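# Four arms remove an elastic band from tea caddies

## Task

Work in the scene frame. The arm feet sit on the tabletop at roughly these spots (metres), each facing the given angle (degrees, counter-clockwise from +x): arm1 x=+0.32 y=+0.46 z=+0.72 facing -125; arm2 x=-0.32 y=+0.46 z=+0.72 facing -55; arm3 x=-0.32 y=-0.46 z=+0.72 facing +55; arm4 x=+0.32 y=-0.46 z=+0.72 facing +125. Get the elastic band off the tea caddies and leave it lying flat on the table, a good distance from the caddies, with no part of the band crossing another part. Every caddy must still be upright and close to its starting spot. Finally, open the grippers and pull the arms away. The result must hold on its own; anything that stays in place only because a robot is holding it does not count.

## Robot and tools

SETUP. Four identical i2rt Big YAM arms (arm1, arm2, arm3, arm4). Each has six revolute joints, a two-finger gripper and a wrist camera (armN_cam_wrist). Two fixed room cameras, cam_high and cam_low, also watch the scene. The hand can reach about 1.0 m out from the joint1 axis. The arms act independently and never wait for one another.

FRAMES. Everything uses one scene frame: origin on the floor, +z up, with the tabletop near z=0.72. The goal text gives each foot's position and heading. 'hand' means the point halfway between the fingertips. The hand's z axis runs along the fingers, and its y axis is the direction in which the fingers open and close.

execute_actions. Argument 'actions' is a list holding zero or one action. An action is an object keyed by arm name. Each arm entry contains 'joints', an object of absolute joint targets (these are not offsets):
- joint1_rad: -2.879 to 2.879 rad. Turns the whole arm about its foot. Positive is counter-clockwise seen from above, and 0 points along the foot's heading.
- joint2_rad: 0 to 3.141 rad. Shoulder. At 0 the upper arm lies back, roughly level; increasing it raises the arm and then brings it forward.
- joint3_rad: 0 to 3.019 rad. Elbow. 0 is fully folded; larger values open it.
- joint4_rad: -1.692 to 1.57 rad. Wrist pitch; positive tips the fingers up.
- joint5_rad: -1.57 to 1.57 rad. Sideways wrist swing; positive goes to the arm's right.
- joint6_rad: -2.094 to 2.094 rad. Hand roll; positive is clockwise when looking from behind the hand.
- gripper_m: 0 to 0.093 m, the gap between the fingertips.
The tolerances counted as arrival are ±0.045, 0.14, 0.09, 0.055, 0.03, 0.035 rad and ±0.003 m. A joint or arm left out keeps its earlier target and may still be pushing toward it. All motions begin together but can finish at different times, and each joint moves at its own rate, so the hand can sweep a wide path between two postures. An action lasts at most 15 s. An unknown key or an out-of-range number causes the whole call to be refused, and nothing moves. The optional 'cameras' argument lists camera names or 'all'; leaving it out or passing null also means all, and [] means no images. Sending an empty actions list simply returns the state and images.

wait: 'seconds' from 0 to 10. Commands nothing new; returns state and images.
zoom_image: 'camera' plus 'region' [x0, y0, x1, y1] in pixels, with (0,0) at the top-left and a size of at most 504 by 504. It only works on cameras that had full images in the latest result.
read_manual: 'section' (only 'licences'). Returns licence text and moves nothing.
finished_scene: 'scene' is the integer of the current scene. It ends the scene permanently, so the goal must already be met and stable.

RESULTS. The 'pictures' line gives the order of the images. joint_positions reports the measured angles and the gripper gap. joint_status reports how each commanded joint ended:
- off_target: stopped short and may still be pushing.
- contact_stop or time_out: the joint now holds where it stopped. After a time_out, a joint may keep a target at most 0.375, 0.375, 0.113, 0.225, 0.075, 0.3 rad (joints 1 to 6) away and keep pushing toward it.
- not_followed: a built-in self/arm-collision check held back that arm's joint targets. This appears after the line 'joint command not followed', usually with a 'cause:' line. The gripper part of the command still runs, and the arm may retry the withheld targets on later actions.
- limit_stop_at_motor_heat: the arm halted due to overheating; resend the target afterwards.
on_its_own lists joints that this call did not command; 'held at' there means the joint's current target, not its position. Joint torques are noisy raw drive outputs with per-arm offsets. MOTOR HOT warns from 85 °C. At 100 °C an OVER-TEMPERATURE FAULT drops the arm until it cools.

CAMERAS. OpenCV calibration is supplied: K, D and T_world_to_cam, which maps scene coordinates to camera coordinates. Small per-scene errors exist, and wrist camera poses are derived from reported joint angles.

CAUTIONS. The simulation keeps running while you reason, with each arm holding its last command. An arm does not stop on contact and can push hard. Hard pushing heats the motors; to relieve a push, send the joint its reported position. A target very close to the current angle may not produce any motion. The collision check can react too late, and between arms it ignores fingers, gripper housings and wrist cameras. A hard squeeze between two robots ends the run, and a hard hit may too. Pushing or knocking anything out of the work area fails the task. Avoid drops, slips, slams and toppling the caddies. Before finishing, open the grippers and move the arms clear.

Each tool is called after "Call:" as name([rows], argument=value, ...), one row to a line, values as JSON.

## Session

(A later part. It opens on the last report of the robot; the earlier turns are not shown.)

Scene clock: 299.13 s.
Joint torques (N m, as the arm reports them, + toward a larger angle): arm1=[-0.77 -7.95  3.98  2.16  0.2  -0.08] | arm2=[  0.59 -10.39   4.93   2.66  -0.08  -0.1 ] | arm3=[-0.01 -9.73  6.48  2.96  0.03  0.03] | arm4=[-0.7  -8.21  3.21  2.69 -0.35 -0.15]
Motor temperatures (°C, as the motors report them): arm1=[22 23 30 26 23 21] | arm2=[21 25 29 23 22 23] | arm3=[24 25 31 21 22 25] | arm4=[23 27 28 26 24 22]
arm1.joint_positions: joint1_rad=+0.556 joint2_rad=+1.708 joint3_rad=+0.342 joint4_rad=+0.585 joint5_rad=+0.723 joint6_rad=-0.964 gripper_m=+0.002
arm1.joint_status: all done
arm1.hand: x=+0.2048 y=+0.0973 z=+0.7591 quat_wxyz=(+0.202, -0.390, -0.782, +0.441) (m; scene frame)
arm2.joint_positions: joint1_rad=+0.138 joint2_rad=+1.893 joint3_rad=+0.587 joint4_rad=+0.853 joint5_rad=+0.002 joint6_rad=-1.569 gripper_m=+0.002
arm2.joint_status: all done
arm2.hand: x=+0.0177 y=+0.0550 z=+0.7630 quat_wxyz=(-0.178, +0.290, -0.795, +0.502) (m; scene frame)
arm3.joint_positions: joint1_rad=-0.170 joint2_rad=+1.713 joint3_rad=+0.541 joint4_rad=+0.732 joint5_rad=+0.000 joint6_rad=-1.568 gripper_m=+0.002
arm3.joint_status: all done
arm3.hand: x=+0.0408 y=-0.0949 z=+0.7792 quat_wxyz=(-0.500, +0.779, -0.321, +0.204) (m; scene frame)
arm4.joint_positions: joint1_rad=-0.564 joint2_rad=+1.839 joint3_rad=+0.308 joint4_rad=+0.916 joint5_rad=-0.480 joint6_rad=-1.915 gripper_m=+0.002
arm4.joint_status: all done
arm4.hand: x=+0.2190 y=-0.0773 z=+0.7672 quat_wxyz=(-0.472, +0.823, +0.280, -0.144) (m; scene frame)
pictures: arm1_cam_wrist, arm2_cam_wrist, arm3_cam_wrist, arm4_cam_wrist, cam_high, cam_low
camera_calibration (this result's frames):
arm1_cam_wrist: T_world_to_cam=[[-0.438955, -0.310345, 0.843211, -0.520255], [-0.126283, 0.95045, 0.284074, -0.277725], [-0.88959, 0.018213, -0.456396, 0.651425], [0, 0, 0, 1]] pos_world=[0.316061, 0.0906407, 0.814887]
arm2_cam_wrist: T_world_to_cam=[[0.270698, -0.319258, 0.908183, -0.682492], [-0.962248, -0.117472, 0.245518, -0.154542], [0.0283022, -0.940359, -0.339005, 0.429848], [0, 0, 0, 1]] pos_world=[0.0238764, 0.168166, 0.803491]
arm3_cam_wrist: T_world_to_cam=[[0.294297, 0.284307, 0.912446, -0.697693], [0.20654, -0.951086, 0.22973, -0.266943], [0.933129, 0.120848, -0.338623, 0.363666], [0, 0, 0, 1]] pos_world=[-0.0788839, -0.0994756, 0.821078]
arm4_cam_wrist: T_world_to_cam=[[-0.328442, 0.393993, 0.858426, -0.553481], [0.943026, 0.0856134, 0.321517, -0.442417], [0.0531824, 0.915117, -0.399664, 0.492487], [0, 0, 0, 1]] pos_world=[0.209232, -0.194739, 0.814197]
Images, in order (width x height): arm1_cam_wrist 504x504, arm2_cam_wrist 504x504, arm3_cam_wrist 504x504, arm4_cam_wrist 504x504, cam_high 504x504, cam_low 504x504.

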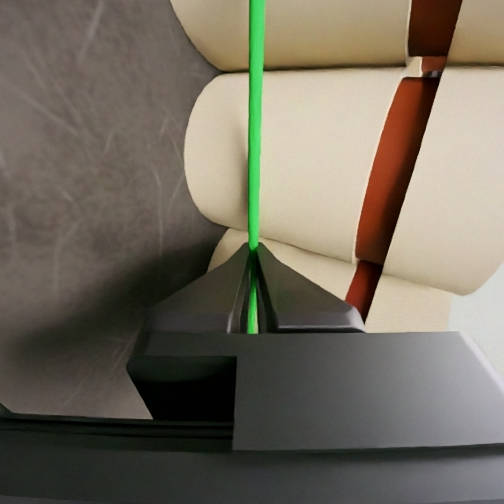

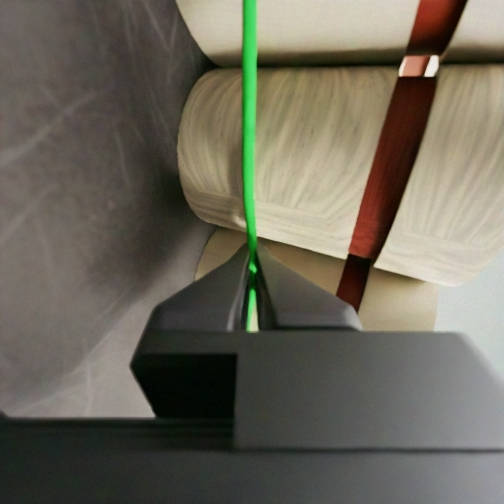

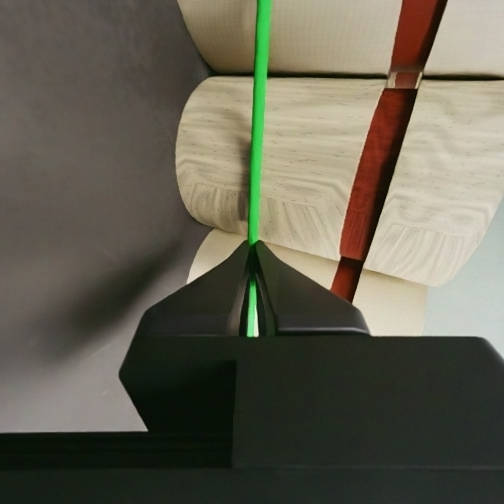

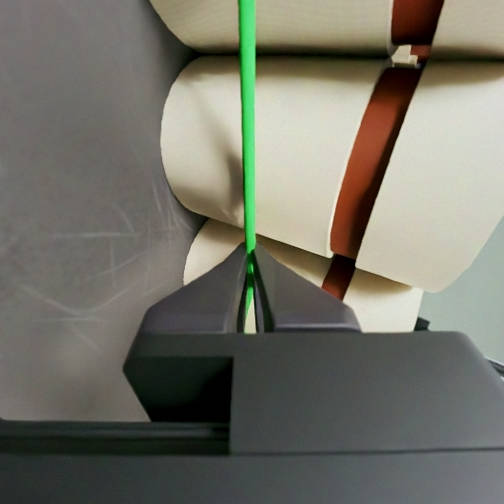

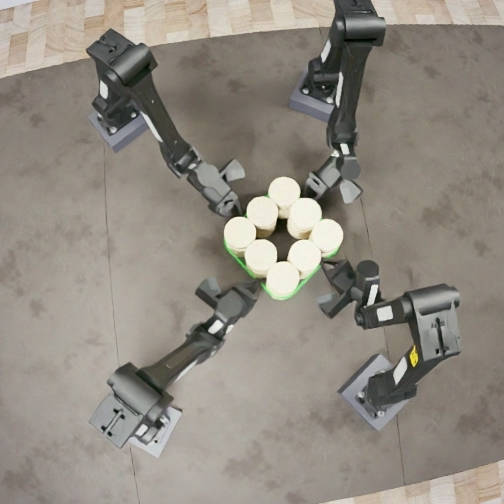

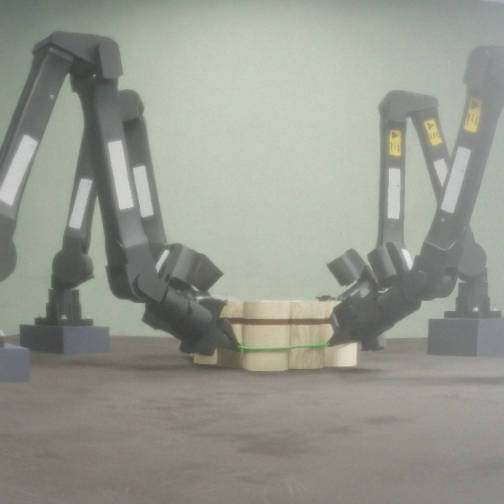

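Call:
execute_actions([
  {"arm1":{"joints":{"joint1_rad":0.549,"joint2_rad":1.645,"joint3_rad":0.232}},"arm2":{"joints":{"joint1_rad":0.062,"joint2_rad":1.855,"joint3_rad":0.514}},"arm3":{"joints":{"joint1_rad":-0.247,"joint2_rad":1.661,"joint3_rad":0.459}},"arm4":{"joints":{"joint1_rad":-0.681,"joint2_rad":1.827,"joint3_rad":0.272}}},
])

Call:
zoom_image(camera="cam_high", region=[200, 155, 368, 323])

Scene clock: 420.07 s.
Joint torques (N m, as the arm reports them, + toward a larger angle): arm1=[-1.11 -7.09  0.76  1.48  0.3  -0.07] | arm2=[ -0.91 -12.38   2.27   1.95   0.28  -0.13] | arm3=[ -0.66 -10.51   3.25   2.56   0.2    0.04] | arm4=[-1.81 -9.2   1.07  2.27  0.14 -0.1 ]
Motor temperatures (°C, as the motors report them): arm1=[22 23 30 26 23 21] | arm2=[21 25 29 23 22 23] | arm3=[24 25 31 21 22 25] | arm4=[23 27 27 26 24 22]
arm1.joint_positions: joint1_rad=+0.556 joint2_rad=+1.650 joint3_rad=+0.251 joint4_rad=+0.602 joint5_rad=+0.720 joint6_rad=-0.965 gripper_m=+0.002
arm1.joint_status: all done
arm1.hand: x=+0.2051 y=+0.1336 z=+0.7602 quat_wxyz=(+0.204, -0.388, -0.787, +0.434) (m; scene frame)
arm2.joint_positions: joint1_rad=+0.073 joint2_rad=+1.868 joint3_rad=+0.532 joint4_rad=+0.868 joint5_rad=-0.008 joint6_rad=-1.571 gripper_m=+0.002
arm2.joint_status: all done
arm2.hand: x=-0.0207 y=+0.0517 z=+0.7618 quat_wxyz=(-0.163, +0.268, -0.807, +0.501) (m; scene frame)
arm3.joint_positions: joint1_rad=-0.230 joint2_rad=+1.675 joint3_rad=+0.476 joint4_rad=+0.745 joint5_rad=-0.005 joint6_rad=-1.569 gripper_m=+0.002
arm3.joint_status: all done
arm3.hand: x=+0.0427 y=-0.1332 z=+0.7762 quat_wxyz=(-0.488, +0.773, -0.344, +0.214) (m; scene frame)
arm4.joint_positions: joint1_rad=-0.667 joint2_rad=+1.839 joint3_rad=+0.281 joint4_rad=+0.925 joint5_rad=-0.492 joint6_rad=-1.919 gripper_m=+0.002
arm4.joint_status: all done
arm4.hand: x=+0.2565 y=-0.0821 z=+0.7644 quat_wxyz=(-0.472, +0.839, +0.239, -0.127) (m; scene frame)
pictures: arm1_cam_wrist, arm2_cam_wrist, arm3_cam_wrist, arm4_cam_wrist, cam_high, cam_low
camera_calibration (this result's frames):
arm1_cam_wrist: T_world_to_cam=[[-0.439618, -0.325734, 0.837038, -0.502941], [-0.128627, 0.945148, 0.30025, -0.323572], [-0.888927, 0.0243298, -0.457402, 0.651397], [0, 0, 0, 1]] pos_world=[0.316322, 0.12615, 0.816083]
arm2_cam_wrist: T_world_to_cam=[[0.257818, -0.345186, 0.902428, -0.666591], [-0.965837, -0.0666959, 0.250422, -0.197985], [-0.0262539, -0.936162, -0.350588, 0.434972], [0, 0, 0, 1]] pos_world=[-0.00794186, 0.163902, 0.803627]
arm3_cam_wrist: T_world_to_cam=[[0.320384, 0.275347, 0.906387, -0.682222], [0.156707, -0.959046, 0.235952, -0.306872], [0.934236, 0.0664416, -0.350412, 0.367378], [0, 0, 0, 1]] pos_world=[-0.0765563, -0.130866, 0.819499]
arm4_cam_wrist: T_world_to_cam=[[-0.286331, 0.435586, 0.853393, -0.54037], [0.948731, 0.00443776, 0.316054, -0.480371], [0.133882, 0.900136, -0.414525, 0.483257], [0, 0, 0, 1]] pos_world=[0.236318, -0.197487, 0.813293]
Images, in order (width x height): arm1_cam_wrist 504x504, arm2_cam_wrist 504x504, arm3_cam_wrist 504x504, arm4_cam_wrist 504x504, cam_high 504x504, cam_low 504x504.

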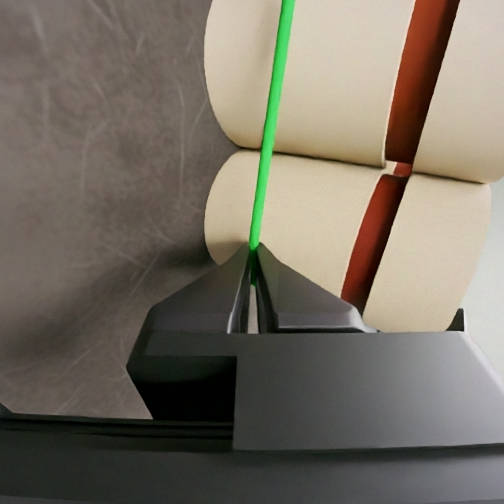

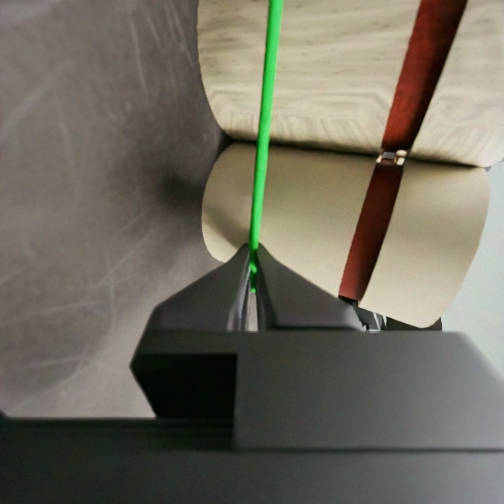

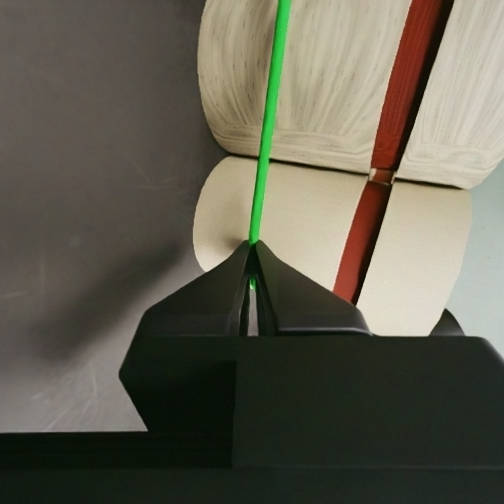

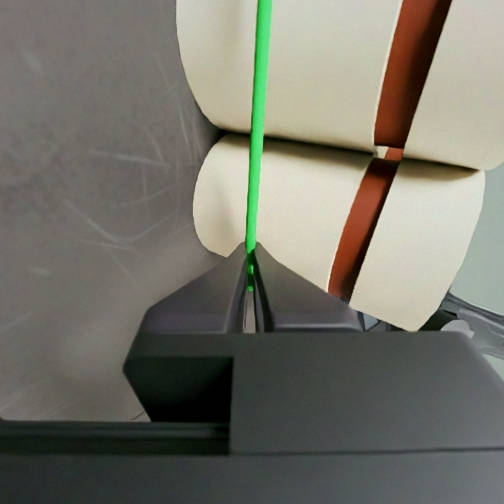

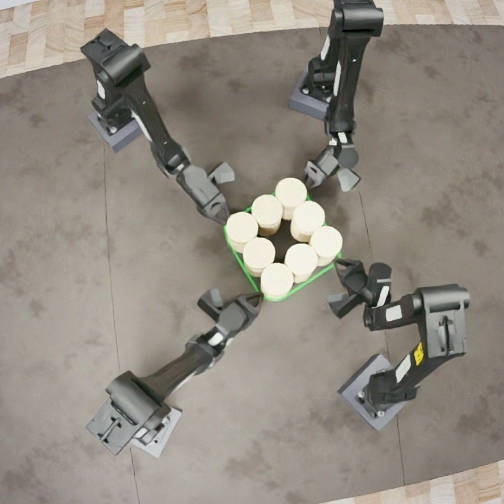

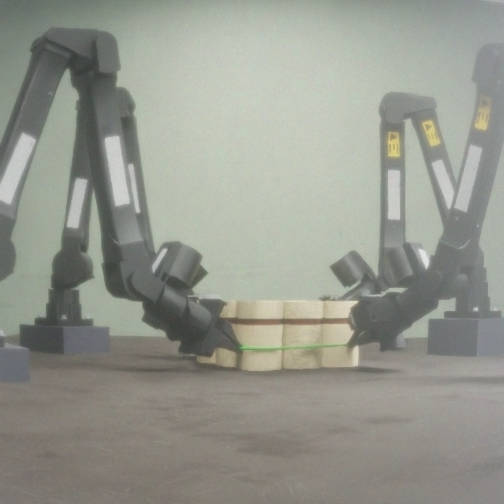

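Region (200, 155, 368, 323) of cam_high's 504x504 image, scaled by 3.000, with more detail than that image has.

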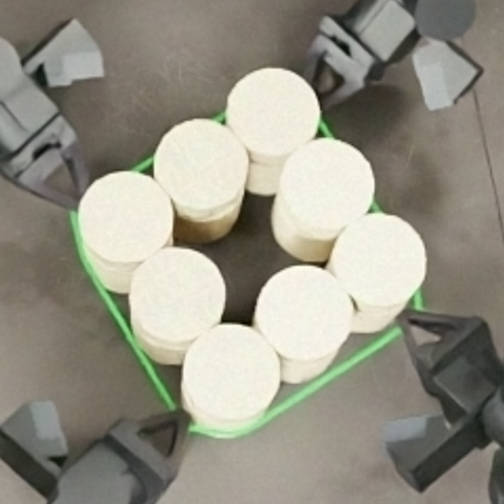

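Call:
execute_actions([
  {"arm1":{"joints":{"joint1_rad":0.464,"joint2_rad":1.605,"joint3_rad":0.158}},"arm2":{"joints":{"joint1_rad":-0.024}},"arm3":{"joints":{"joint1_rad":-0.342}},"arm4":{"joints":{"joint1_rad":-0.769,"joint2_rad":1.870,"joint3_rad":0.344}}},
])

Call:
zoom_image(camera="cam_high", region=[200, 155, 368, 323])

Scene clock: 493.33 s.
Joint torques (N m, as the arm reports them, + toward a larger angle): arm1=[-1.43 -5.87 -1.05  0.87  0.64 -0.05] | arm2=[ -2.76 -12.55   1.54   1.69   0.64  -0.08] | arm3=[ -3.46 -10.89   2.84   2.19   0.99   0.04] | arm4=[-4.3  -8.72  1.8   2.3   0.74 -0.11]
Motor temperatures (°C, as the motors report them): arm1=[22 23 29 26 23 21] | arm2=[21 26 28 23 22 23] | arm3=[24 25 29 21 22 25] | arm4=[23 27 26 26 24 22]
arm1.joint_positions: joint1_rad=+0.475 joint2_rad=+1.601 joint3_rad=+0.200 joint4_rad=+0.618 joint5_rad=+0.711 joint6_rad=-0.968 gripper_m=+0.002
arm1.joint_status: all done
arm1.hand: x=+0.1817 y=+0.1601 z=+0.7656 quat_wxyz=(+0.216, -0.419, -0.770, +0.431) (m; scene frame)
arm2.joint_positions: joint1_rad=+0.012 joint2_rad=+1.865 joint3_rad=+0.544 joint4_rad=+0.877 joint5_rad=-0.019 joint6_rad=-1.572 gripper_m=+0.002
arm2.joint_status: all done
arm2.hand: x=-0.0406 y=+0.0296 z=+0.7689 quat_wxyz=(-0.155, +0.245, -0.807, +0.514) (m; scene frame)
arm3.joint_positions: joint1_rad=-0.300 joint2_rad=+1.674 joint3_rad=+0.482 joint4_rad=+0.753 joint5_rad=-0.024 joint6_rad=-1.570 gripper_m=+0.002
arm3.joint_status: all done
arm3.hand: x=+0.0655 y=-0.1547 z=+0.7806 quat_wxyz=(-0.490, +0.759, -0.364, +0.227) (m; scene frame)
arm4.joint_positions: joint1_rad=-0.728 joint2_rad=+1.862 joint3_rad=+0.349 joint4_rad=+0.925 joint5_rad=-0.510 joint6_rad=-1.920 gripper_m=+0.002
arm4.joint_status: all done
arm4.hand: x=+0.2801 y=-0.0493 z=+0.7702 quat_wxyz=(-0.495, +0.833, +0.222, -0.113) (m; scene frame)
pictures: arm1_cam_wrist, arm2_cam_wrist, arm3_cam_wrist, arm4_cam_wrist, cam_high, cam_low
camera_calibration (this result's frames):
arm1_cam_wrist: T_world_to_cam=[[-0.465773, -0.281842, 0.838821, -0.512745], [-0.0604558, 0.955843, 0.287592, -0.357669], [-0.882837, 0.0832411, -0.462245, 0.625602], [0, 0, 0, 1]] pos_world=[0.291858, 0.145287, 0.822146]
arm2_cam_wrist: T_world_to_cam=[[0.22586, -0.341696, 0.912267, -0.684526], [-0.971853, -0.0146229, 0.235136, -0.210482], [-0.0670051, -0.939697, -0.335381, 0.40305], [0, 0, 0, 1]] pos_world=[-0.0229435, 0.141766, 0.809137]
arm3_cam_wrist: T_world_to_cam=[[0.327655, 0.244395, 0.912641, -0.697744], [0.104687, -0.969408, 0.222011, -0.319404], [0.93898, 0.0227986, -0.343216, 0.336323], [0, 0, 0, 1]] pos_world=[-0.0537434, -0.146775, 0.823133]
arm4_cam_wrist: T_world_to_cam=[[-0.262146, 0.408603, 0.874256, -0.577012], [0.949339, -0.0535031, 0.309666, -0.502824], [0.173306, 0.911143, -0.373877, 0.41117], [0, 0, 0, 1]] pos_world=[0.254831, -0.165769, 0.813891]
Images, in order (width x height): arm1_cam_wrist 504x504, arm2_cam_wrist 504x504, arm3_cam_wrist 504x504, arm4_cam_wrist 504x504, cam_high 504x504, cam_low 504x504.

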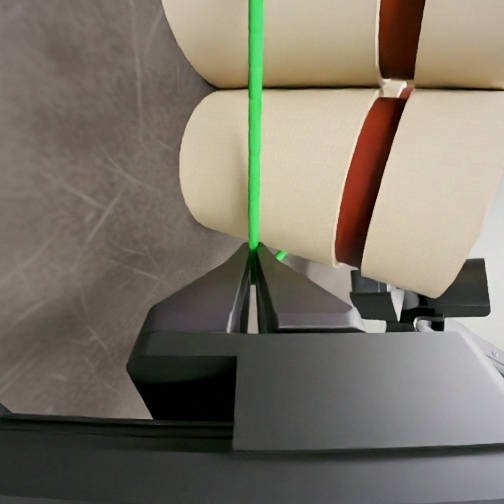

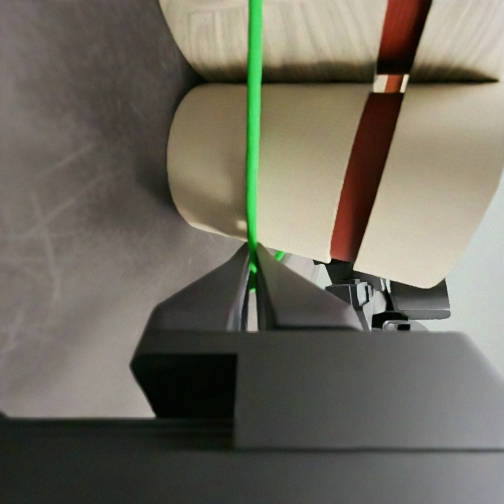

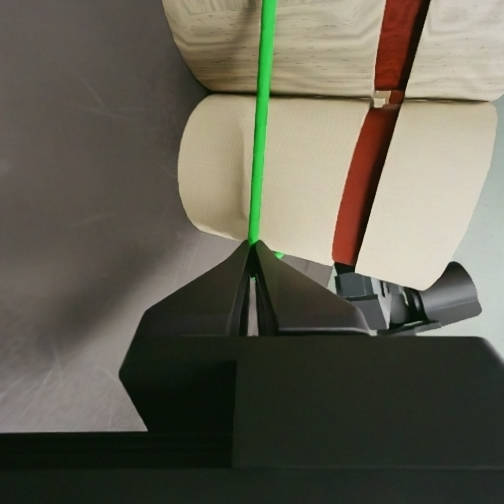

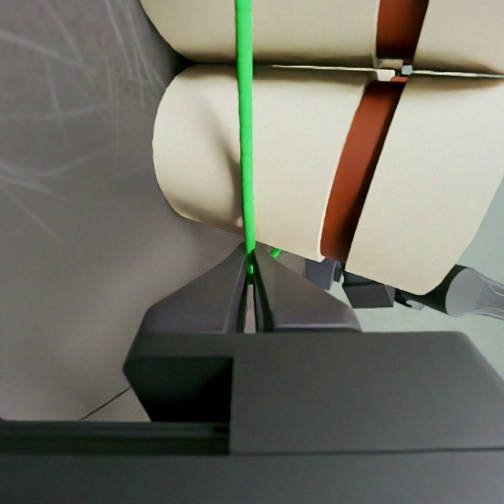

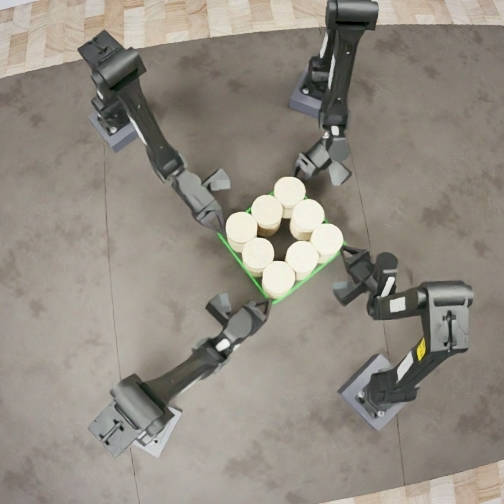

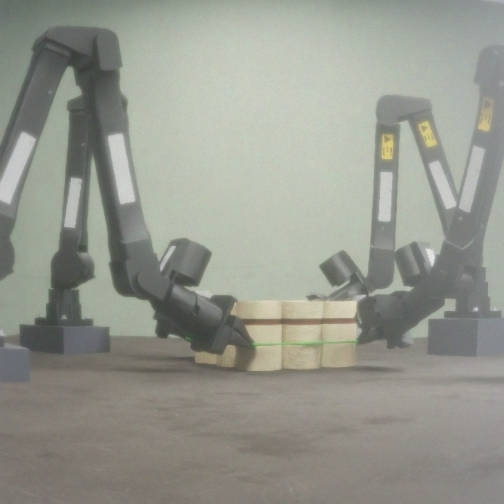

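Region (200, 155, 368, 323) of cam_high's 504x504 image, scaled by 3.000, with more detail than that image has.

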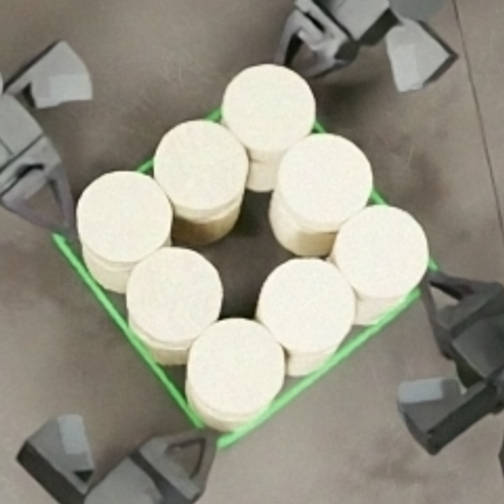

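Call:
execute_actions([
  {"arm1":{"joints":{"joint1_rad":0.363,"joint4_rad":0.668}},"arm2":{"joints":{"joint1_rad":-0.068,"joint3_rad":0.552}},"arm3":{"joints":{"joint1_rad":-0.393,"joint3_rad":0.497}},"arm4":{"joints":{"joint1_rad":-0.780,"joint3_rad":0.392}}},
])

Call:
zoom_image(camera="cam_high", region=[200, 155, 368, 323])

Scene clock: 557.57 s.
Joint torques (N m, as the arm reports them, + toward a larger angle): arm1=[-2.61 -5.92 -1.03  1.22  1.06 -0.02] | arm2=[ -4.78 -12.47   2.61   1.92   0.74  -0.06] | arm3=[ -3.9  -11.02   4.1    2.14   1.25   0.05] | arm4=[-5.13 -9.02  3.81  2.24  0.88 -0.08]
Motor temperatures (°C, as the motors report them): arm1=[22 23 28 26 24 21] | arm2=[21 26 27 23 23 23] | arm3=[24 25 28 21 23 25] | arm4=[23 27 26 26 26 22]
arm1.joint_positions: joint1_rad=+0.387 joint2_rad=+1.601 joint3_rad=+0.199 joint4_rad=+0.675 joint5_rad=+0.700 joint6_rad=-0.970 gripper_m=+0.002
arm1.joint_status: all done
arm1.hand: x=+0.1559 y=+0.1646 z=+0.7731 quat_wxyz=(+0.221, -0.455, -0.740, +0.443) (m; scene frame)
arm2.joint_positions: joint1_rad=-0.018 joint2_rad=+1.865 joint3_rad=+0.572 joint4_rad=+0.877 joint5_rad=-0.021 joint6_rad=-1.573 gripper_m=+0.002
arm2.joint_status: joint1_rad time_out (moved -0.030 of -0.080); the others done
arm2.on_its_own: joint1_rad reads -0.018 and still pushes toward -0.068 since a time_out
arm2.hand: x=-0.0465 y=+0.0105 z=+0.7782 quat_wxyz=(-0.151, +0.232, -0.803, +0.527) (m; scene frame)
arm3.joint_positions: joint1_rad=-0.335 joint2_rad=+1.674 joint3_rad=+0.506 joint4_rad=+0.753 joint5_rad=-0.030 joint6_rad=-1.571 gripper_m=+0.002
arm3.joint_status: joint1_rad time_out (moved -0.036 of -0.093); the others done
arm3.on_its_own: joint1_rad reads -0.335 and still pushes toward -0.393 since a time_out
arm3.hand: x=+0.0844 y=-0.1612 z=+0.7897 quat_wxyz=(-0.496, +0.747, -0.373, +0.238) (m; scene frame)
arm4.joint_positions: joint1_rad=-0.732 joint2_rad=+1.862 joint3_rad=+0.380 joint4_rad=+0.925 joint5_rad=-0.513 joint6_rad=-1.921 gripper_m=+0.002
arm4.joint_status: joint1_rad time_out (moved -0.004 of -0.052); the others done
arm4.on_its_own: joint1_rad reads -0.732 and still pushes toward -0.780 since a time_out
arm4.hand: x=+0.2829 y=-0.0340 z=+0.7767 quat_wxyz=(-0.507, +0.825, +0.224, -0.108) (m; scene frame)
pictures: arm1_cam_wrist, arm2_cam_wrist, arm3_cam_wrist, arm4_cam_wrist, cam_high, cam_low
camera_calibration (this result's frames):
arm1_cam_wrist: T_world_to_cam=[[-0.484194, -0.197589, 0.852359, -0.551251], [0.0156455, 0.972057, 0.234224, -0.338902], [-0.874821, 0.126746, -0.467572, 0.601573], [0, 0, 0, 1]] pos_world=[0.264659, 0.144265, 0.830521]
arm2_cam_wrist: T_world_to_cam=[[0.202733, -0.325876, 0.92342, -0.708063], [-0.975274, 0.0175244, 0.220302, -0.207683], [-0.0879735, -0.94525, -0.314266, 0.370367], [0, 0, 0, 1]] pos_world=[-0.0264179, 0.122988, 0.815986]
arm3_cam_wrist: T_world_to_cam=[[0.318044, 0.219541, 0.922307, -0.721456], [0.0722105, -0.975603, 0.207327, -0.316388], [0.945322, 0.000661408, -0.326137, 0.304286], [0, 0, 0, 1]] pos_world=[-0.0353477, -0.150481, 0.830239]
arm4_cam_wrist: T_world_to_cam=[[-0.264095, 0.381843, 0.885692, -0.597474], [0.948521, -0.0636198, 0.310258, -0.507232], [0.174817, 0.922035, -0.345385, 0.377003], [0, 0, 0, 1]] pos_world=[0.257424, -0.151738, 0.816761]
Images, in order (width x height): arm1_cam_wrist 504x504, arm2_cam_wrist 504x504, arm3_cam_wrist 504x504, arm4_cam_wrist 504x504, cam_high 504x504, cam_low 504x504.

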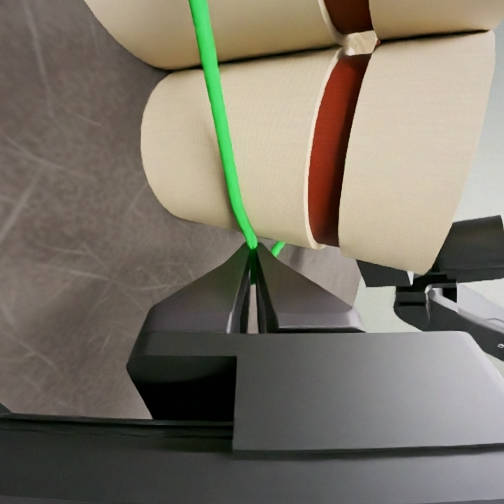

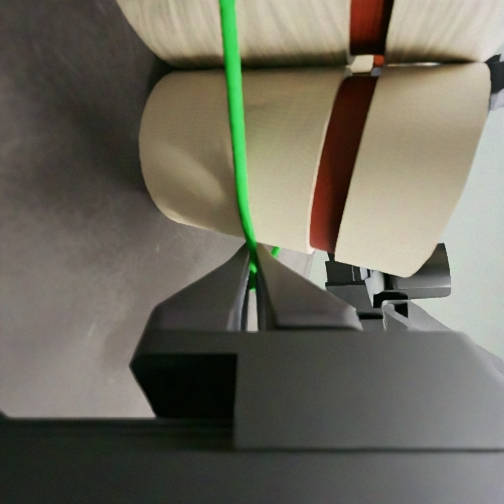

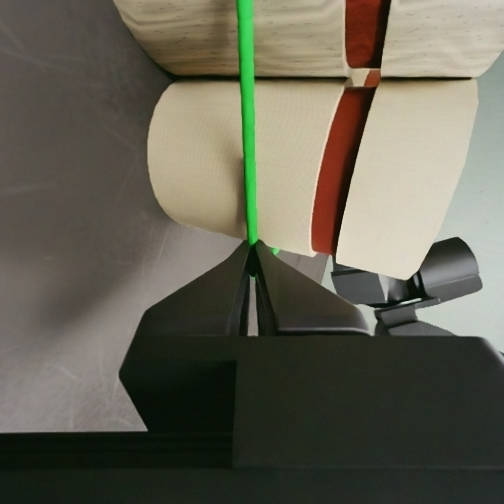

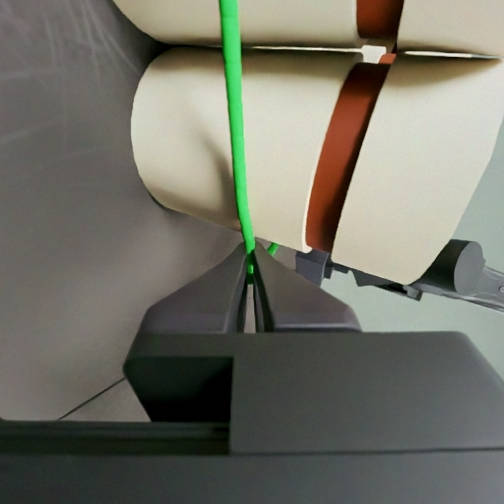

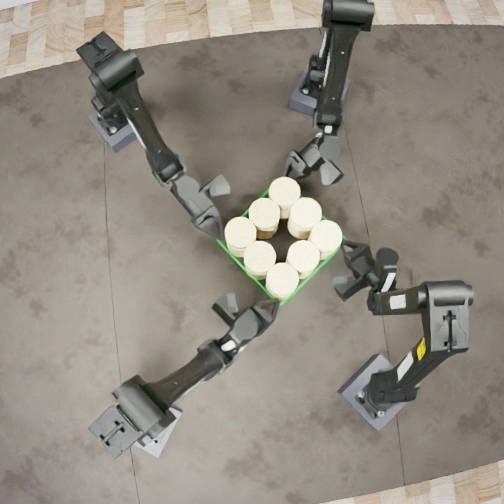

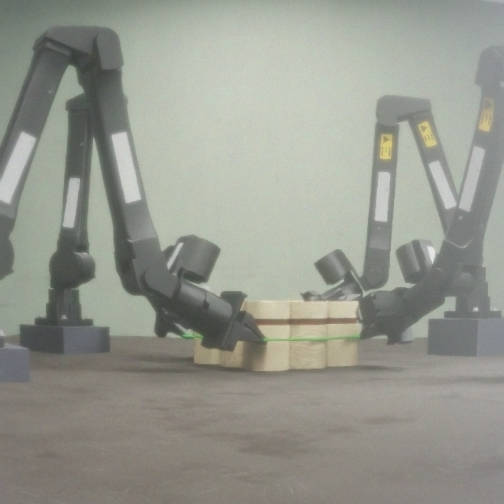

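Region (200, 155, 368, 323) of cam_high's 504x504 image, scaled by 3.000, with more detail than that image has.

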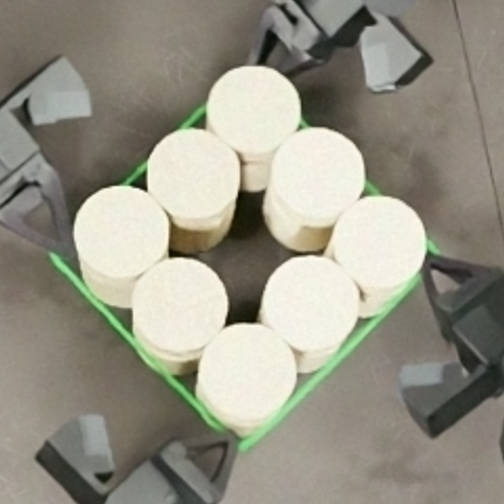

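Call:
zoom_image(camera="cam_high", region=[205, 215, 305, 315])

Call:
zoom_image(camera="cam_high", region=[260, 215, 360, 315])

Call:
zoom_image(camera="cam_low", region=[150, 270, 410, 390])

Region (205, 215, 305, 315) of cam_high's 504x504 image, scaled by 5.040, with more detail than that image has.

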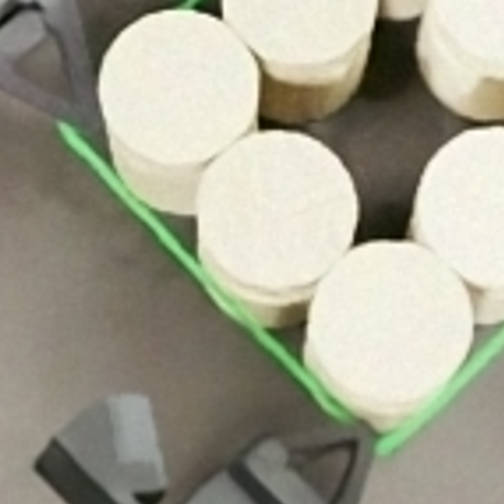

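Region (260, 215, 360, 315) of cam_high's 504x504 image, scaled by 5.040, with more detail than that image has.

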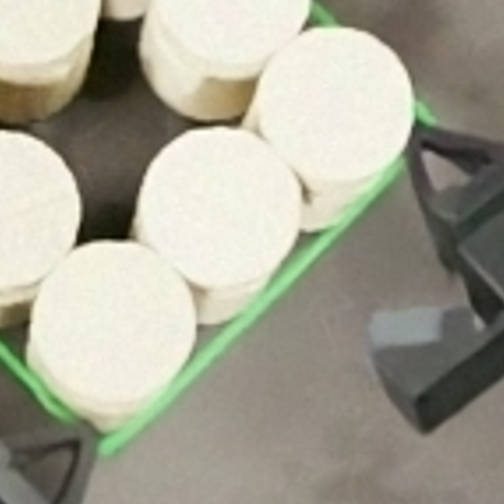

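Region (150, 270, 410, 390) of cam_low's 504x504 image, scaled by 1.938, with more detail than that image has; it fills the top 233 rows of this view, and the rest is white.

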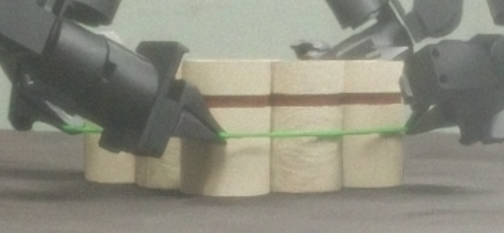

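Call:
execute_actions([
  {"arm1":{"joints":{"joint1_rad":0.388,"joint3_rad":0.119}},"arm2":{"joints":{"joint1_rad":-0.090,"joint3_rad":0.503}},"arm3":{"joints":{"joint1_rad":-0.426,"joint3_rad":0.437}},"arm4":{"joints":{"joint1_rad":-0.818,"joint3_rad":0.362}}},
])

Call:
zoom_image(camera="cam_high", region=[200, 155, 368, 323])

Scene clock: 652.50 s.
Joint torques (N m, as the arm reports them, + toward a larger angle): arm1=[-1.44 -5.76 -2.93  0.75  1.12 -0.02] | arm2=[ -5.4  -11.3    0.84   1.6    0.96  -0.07] | arm3=[ -5.34 -10.41   1.59   1.95   1.75   0.07] | arm4=[-6.19 -8.36  1.87  2.23  1.22 -0.09]
Motor temperatures (°C, as the motors report them): arm1=[22 23 28 26 27 21] | arm2=[21 26 27 23 24 23] | arm3=[24 25 28 21 25 25] | arm4=[23 27 26 26 28 22]
arm1.joint_positions: joint1_rad=+0.398 joint2_rad=+1.601 joint3_rad=+0.183 joint4_rad=+0.688 joint5_rad=+0.699 joint6_rad=-0.970 gripper_m=+0.002
arm1.joint_status: all done
arm1.hand: x=+0.1604 y=+0.1694 z=+0.7713 quat_wxyz=(+0.219, -0.450, -0.744, +0.443) (m; scene frame)
arm2.joint_positions: joint1_rad=-0.027 joint2_rad=+1.863 joint3_rad=+0.545 joint4_rad=+0.882 joint5_rad=-0.027 joint6_rad=-1.574 gripper_m=+0.002
arm2.joint_status: joint1_rad time_out (moved -0.008 of -0.072); the others done
arm2.on_its_own: joint1_rad reads -0.027 and still pushes toward -0.090 since a time_out
arm2.hand: x=-0.0554 y=+0.0188 z=+0.7717 quat_wxyz=(-0.149, +0.232, -0.809, +0.519) (m; scene frame)
arm3.joint_positions: joint1_rad=-0.352 joint2_rad=+1.671 joint3_rad=+0.477 joint4_rad=+0.758 joint5_rad=-0.042 joint6_rad=-1.572 gripper_m=+0.002
arm3.joint_status: joint1_rad time_out (moved -0.016 of -0.091); the others done
arm3.on_its_own: joint1_rad reads -0.352 and still pushes toward -0.426 since a time_out
arm3.hand: x=+0.0778 y=-0.1733 z=+0.7815 quat_wxyz=(-0.488, +0.751, -0.378, +0.234) (m; scene frame)
arm4.joint_positions: joint1_rad=-0.757 joint2_rad=+1.862 joint3_rad=+0.369 joint4_rad=+0.925 joint5_rad=-0.523 joint6_rad=-1.921 gripper_m=+0.002
arm4.joint_status: joint1_rad time_out (moved -0.025 of -0.086); the others done
arm4.on_its_own: joint1_rad reads -0.757 and still pushes toward -0.818 since a time_out
arm4.hand: x=+0.2912 y=-0.0391 z=+0.7748 quat_wxyz=(-0.505, +0.829, +0.215, -0.108) (m; scene frame)
pictures: arm1_cam_wrist, arm2_cam_wrist, arm3_cam_wrist, arm4_cam_wrist, cam_high, cam_low
camera_calibration (this result's frames):
arm1_cam_wrist: T_world_to_cam=[[-0.483131, -0.206832, 0.850767, -0.54394], [0.00337414, 0.97125, 0.238039, -0.344112], [-0.875541, 0.117875, -0.468543, 0.606492], [0, 0, 0, 1]] pos_world=[0.269375, 0.150224, 0.828846]
arm2_cam_wrist: T_world_to_cam=[[0.209498, -0.342644, 0.915809, -0.691031], [-0.973359, 0.0161744, 0.228715, -0.221436], [-0.0931803, -0.939326, -0.330127, 0.387291], [0, 0, 0, 1]] pos_world=[-0.0346789, 0.130597, 0.811354]
arm3_cam_wrist: T_world_to_cam=[[0.336917, 0.226129, 0.913976, -0.703043], [0.0716889, -0.974074, 0.214571, -0.331367], [0.938801, -0.00677064, -0.344393, 0.321316], [0, 0, 0, 1]] pos_world=[-0.0410296, -0.161622, 0.824325]
arm4_cam_wrist: T_world_to_cam=[[-0.251657, 0.394749, 0.883653, -0.593244], [0.949535, -0.0759196, 0.304335, -0.511066], [0.187223, 0.915647, -0.355722, 0.383698], [0, 0, 0, 1]] pos_world=[0.264144, -0.155949, 0.816247]
Images, in order (width x height): arm1_cam_wrist 504x504, arm2_cam_wrist 504x504, arm3_cam_wrist 504x504, arm4_cam_wrist 504x504, cam_high 504x504, cam_low 504x504.

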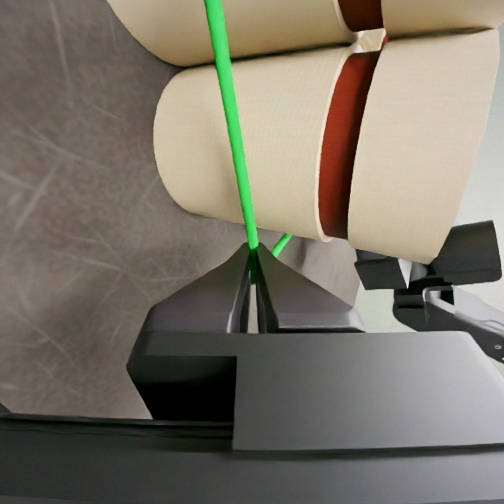

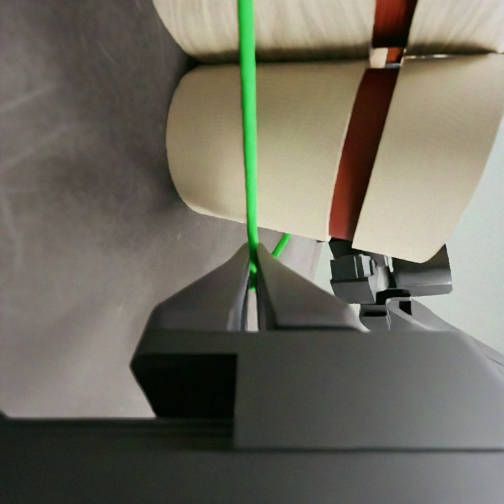

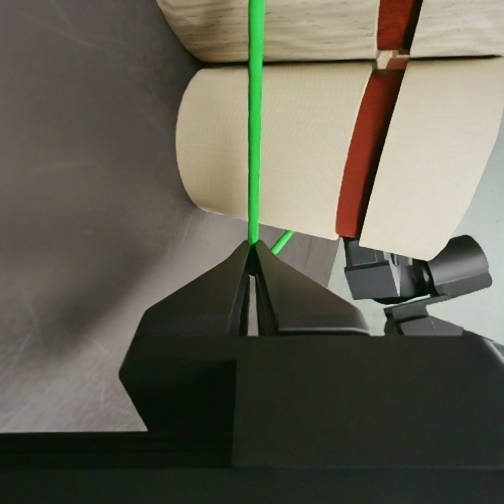

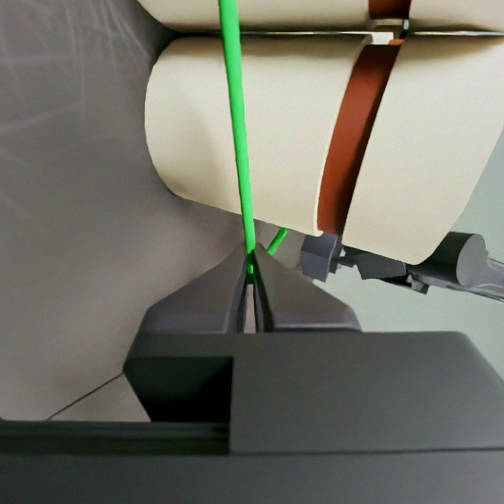

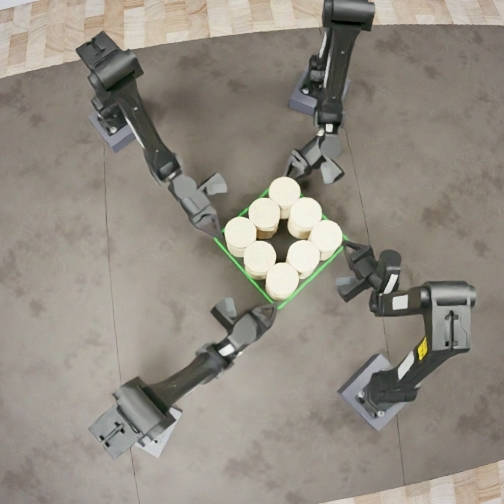

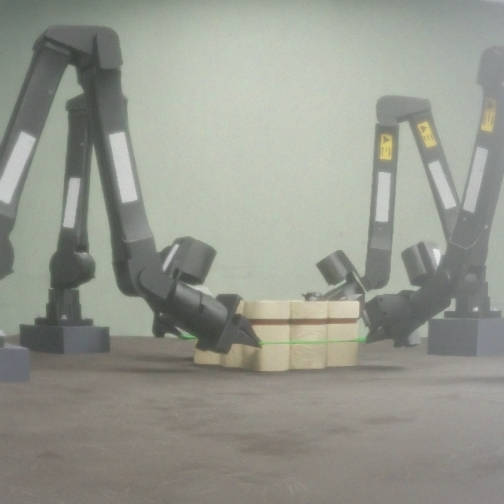

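Region (200, 155, 368, 323) of cam_high's 504x504 image, scaled by 3.000, with more detail than that image has.

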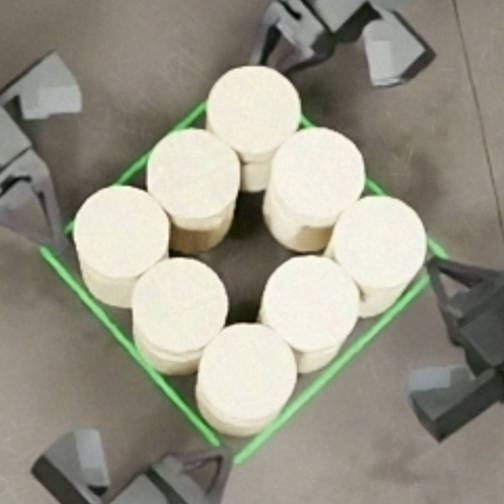

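Call:
zoom_image(camera="arm3_cam_wrist", region=[200, 200, 320, 320])

Call:
zoom_image(camera="cam_high", region=[250, 260, 320, 330])

Call:
zoom_image(camera="cam_high", region=[265, 160, 365, 260])

Region (200, 200, 320, 320) of arm3_cam_wrist's 504x504 image, scaled by 4.200, with more detail than that image has.

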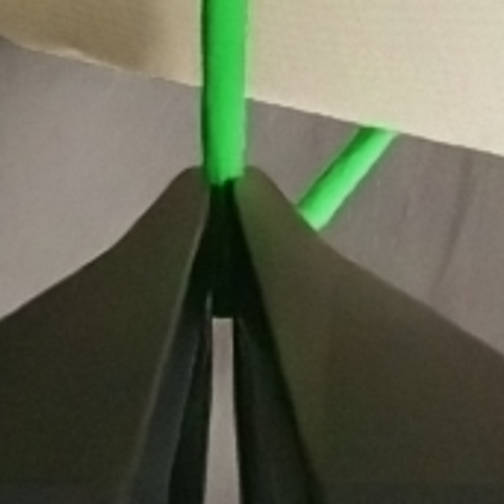

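Region (250, 260, 320, 330) of cam_high's 504x504 image, scaled by 7.200, with more detail than that image has.

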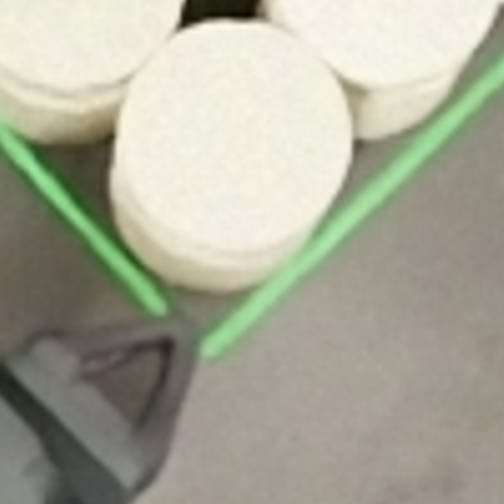

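Region (265, 160, 365, 260) of cam_high's 504x504 image, scaled by 5.040, with more detail than that image has.

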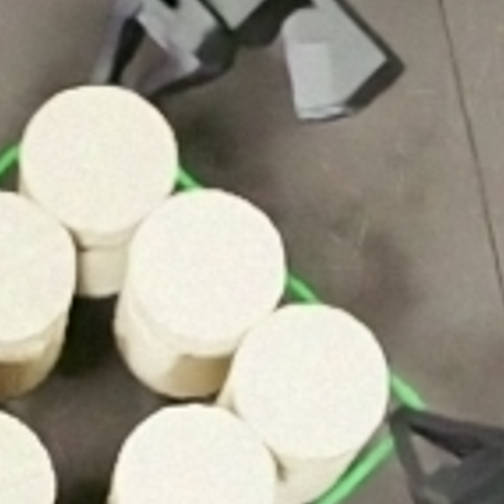

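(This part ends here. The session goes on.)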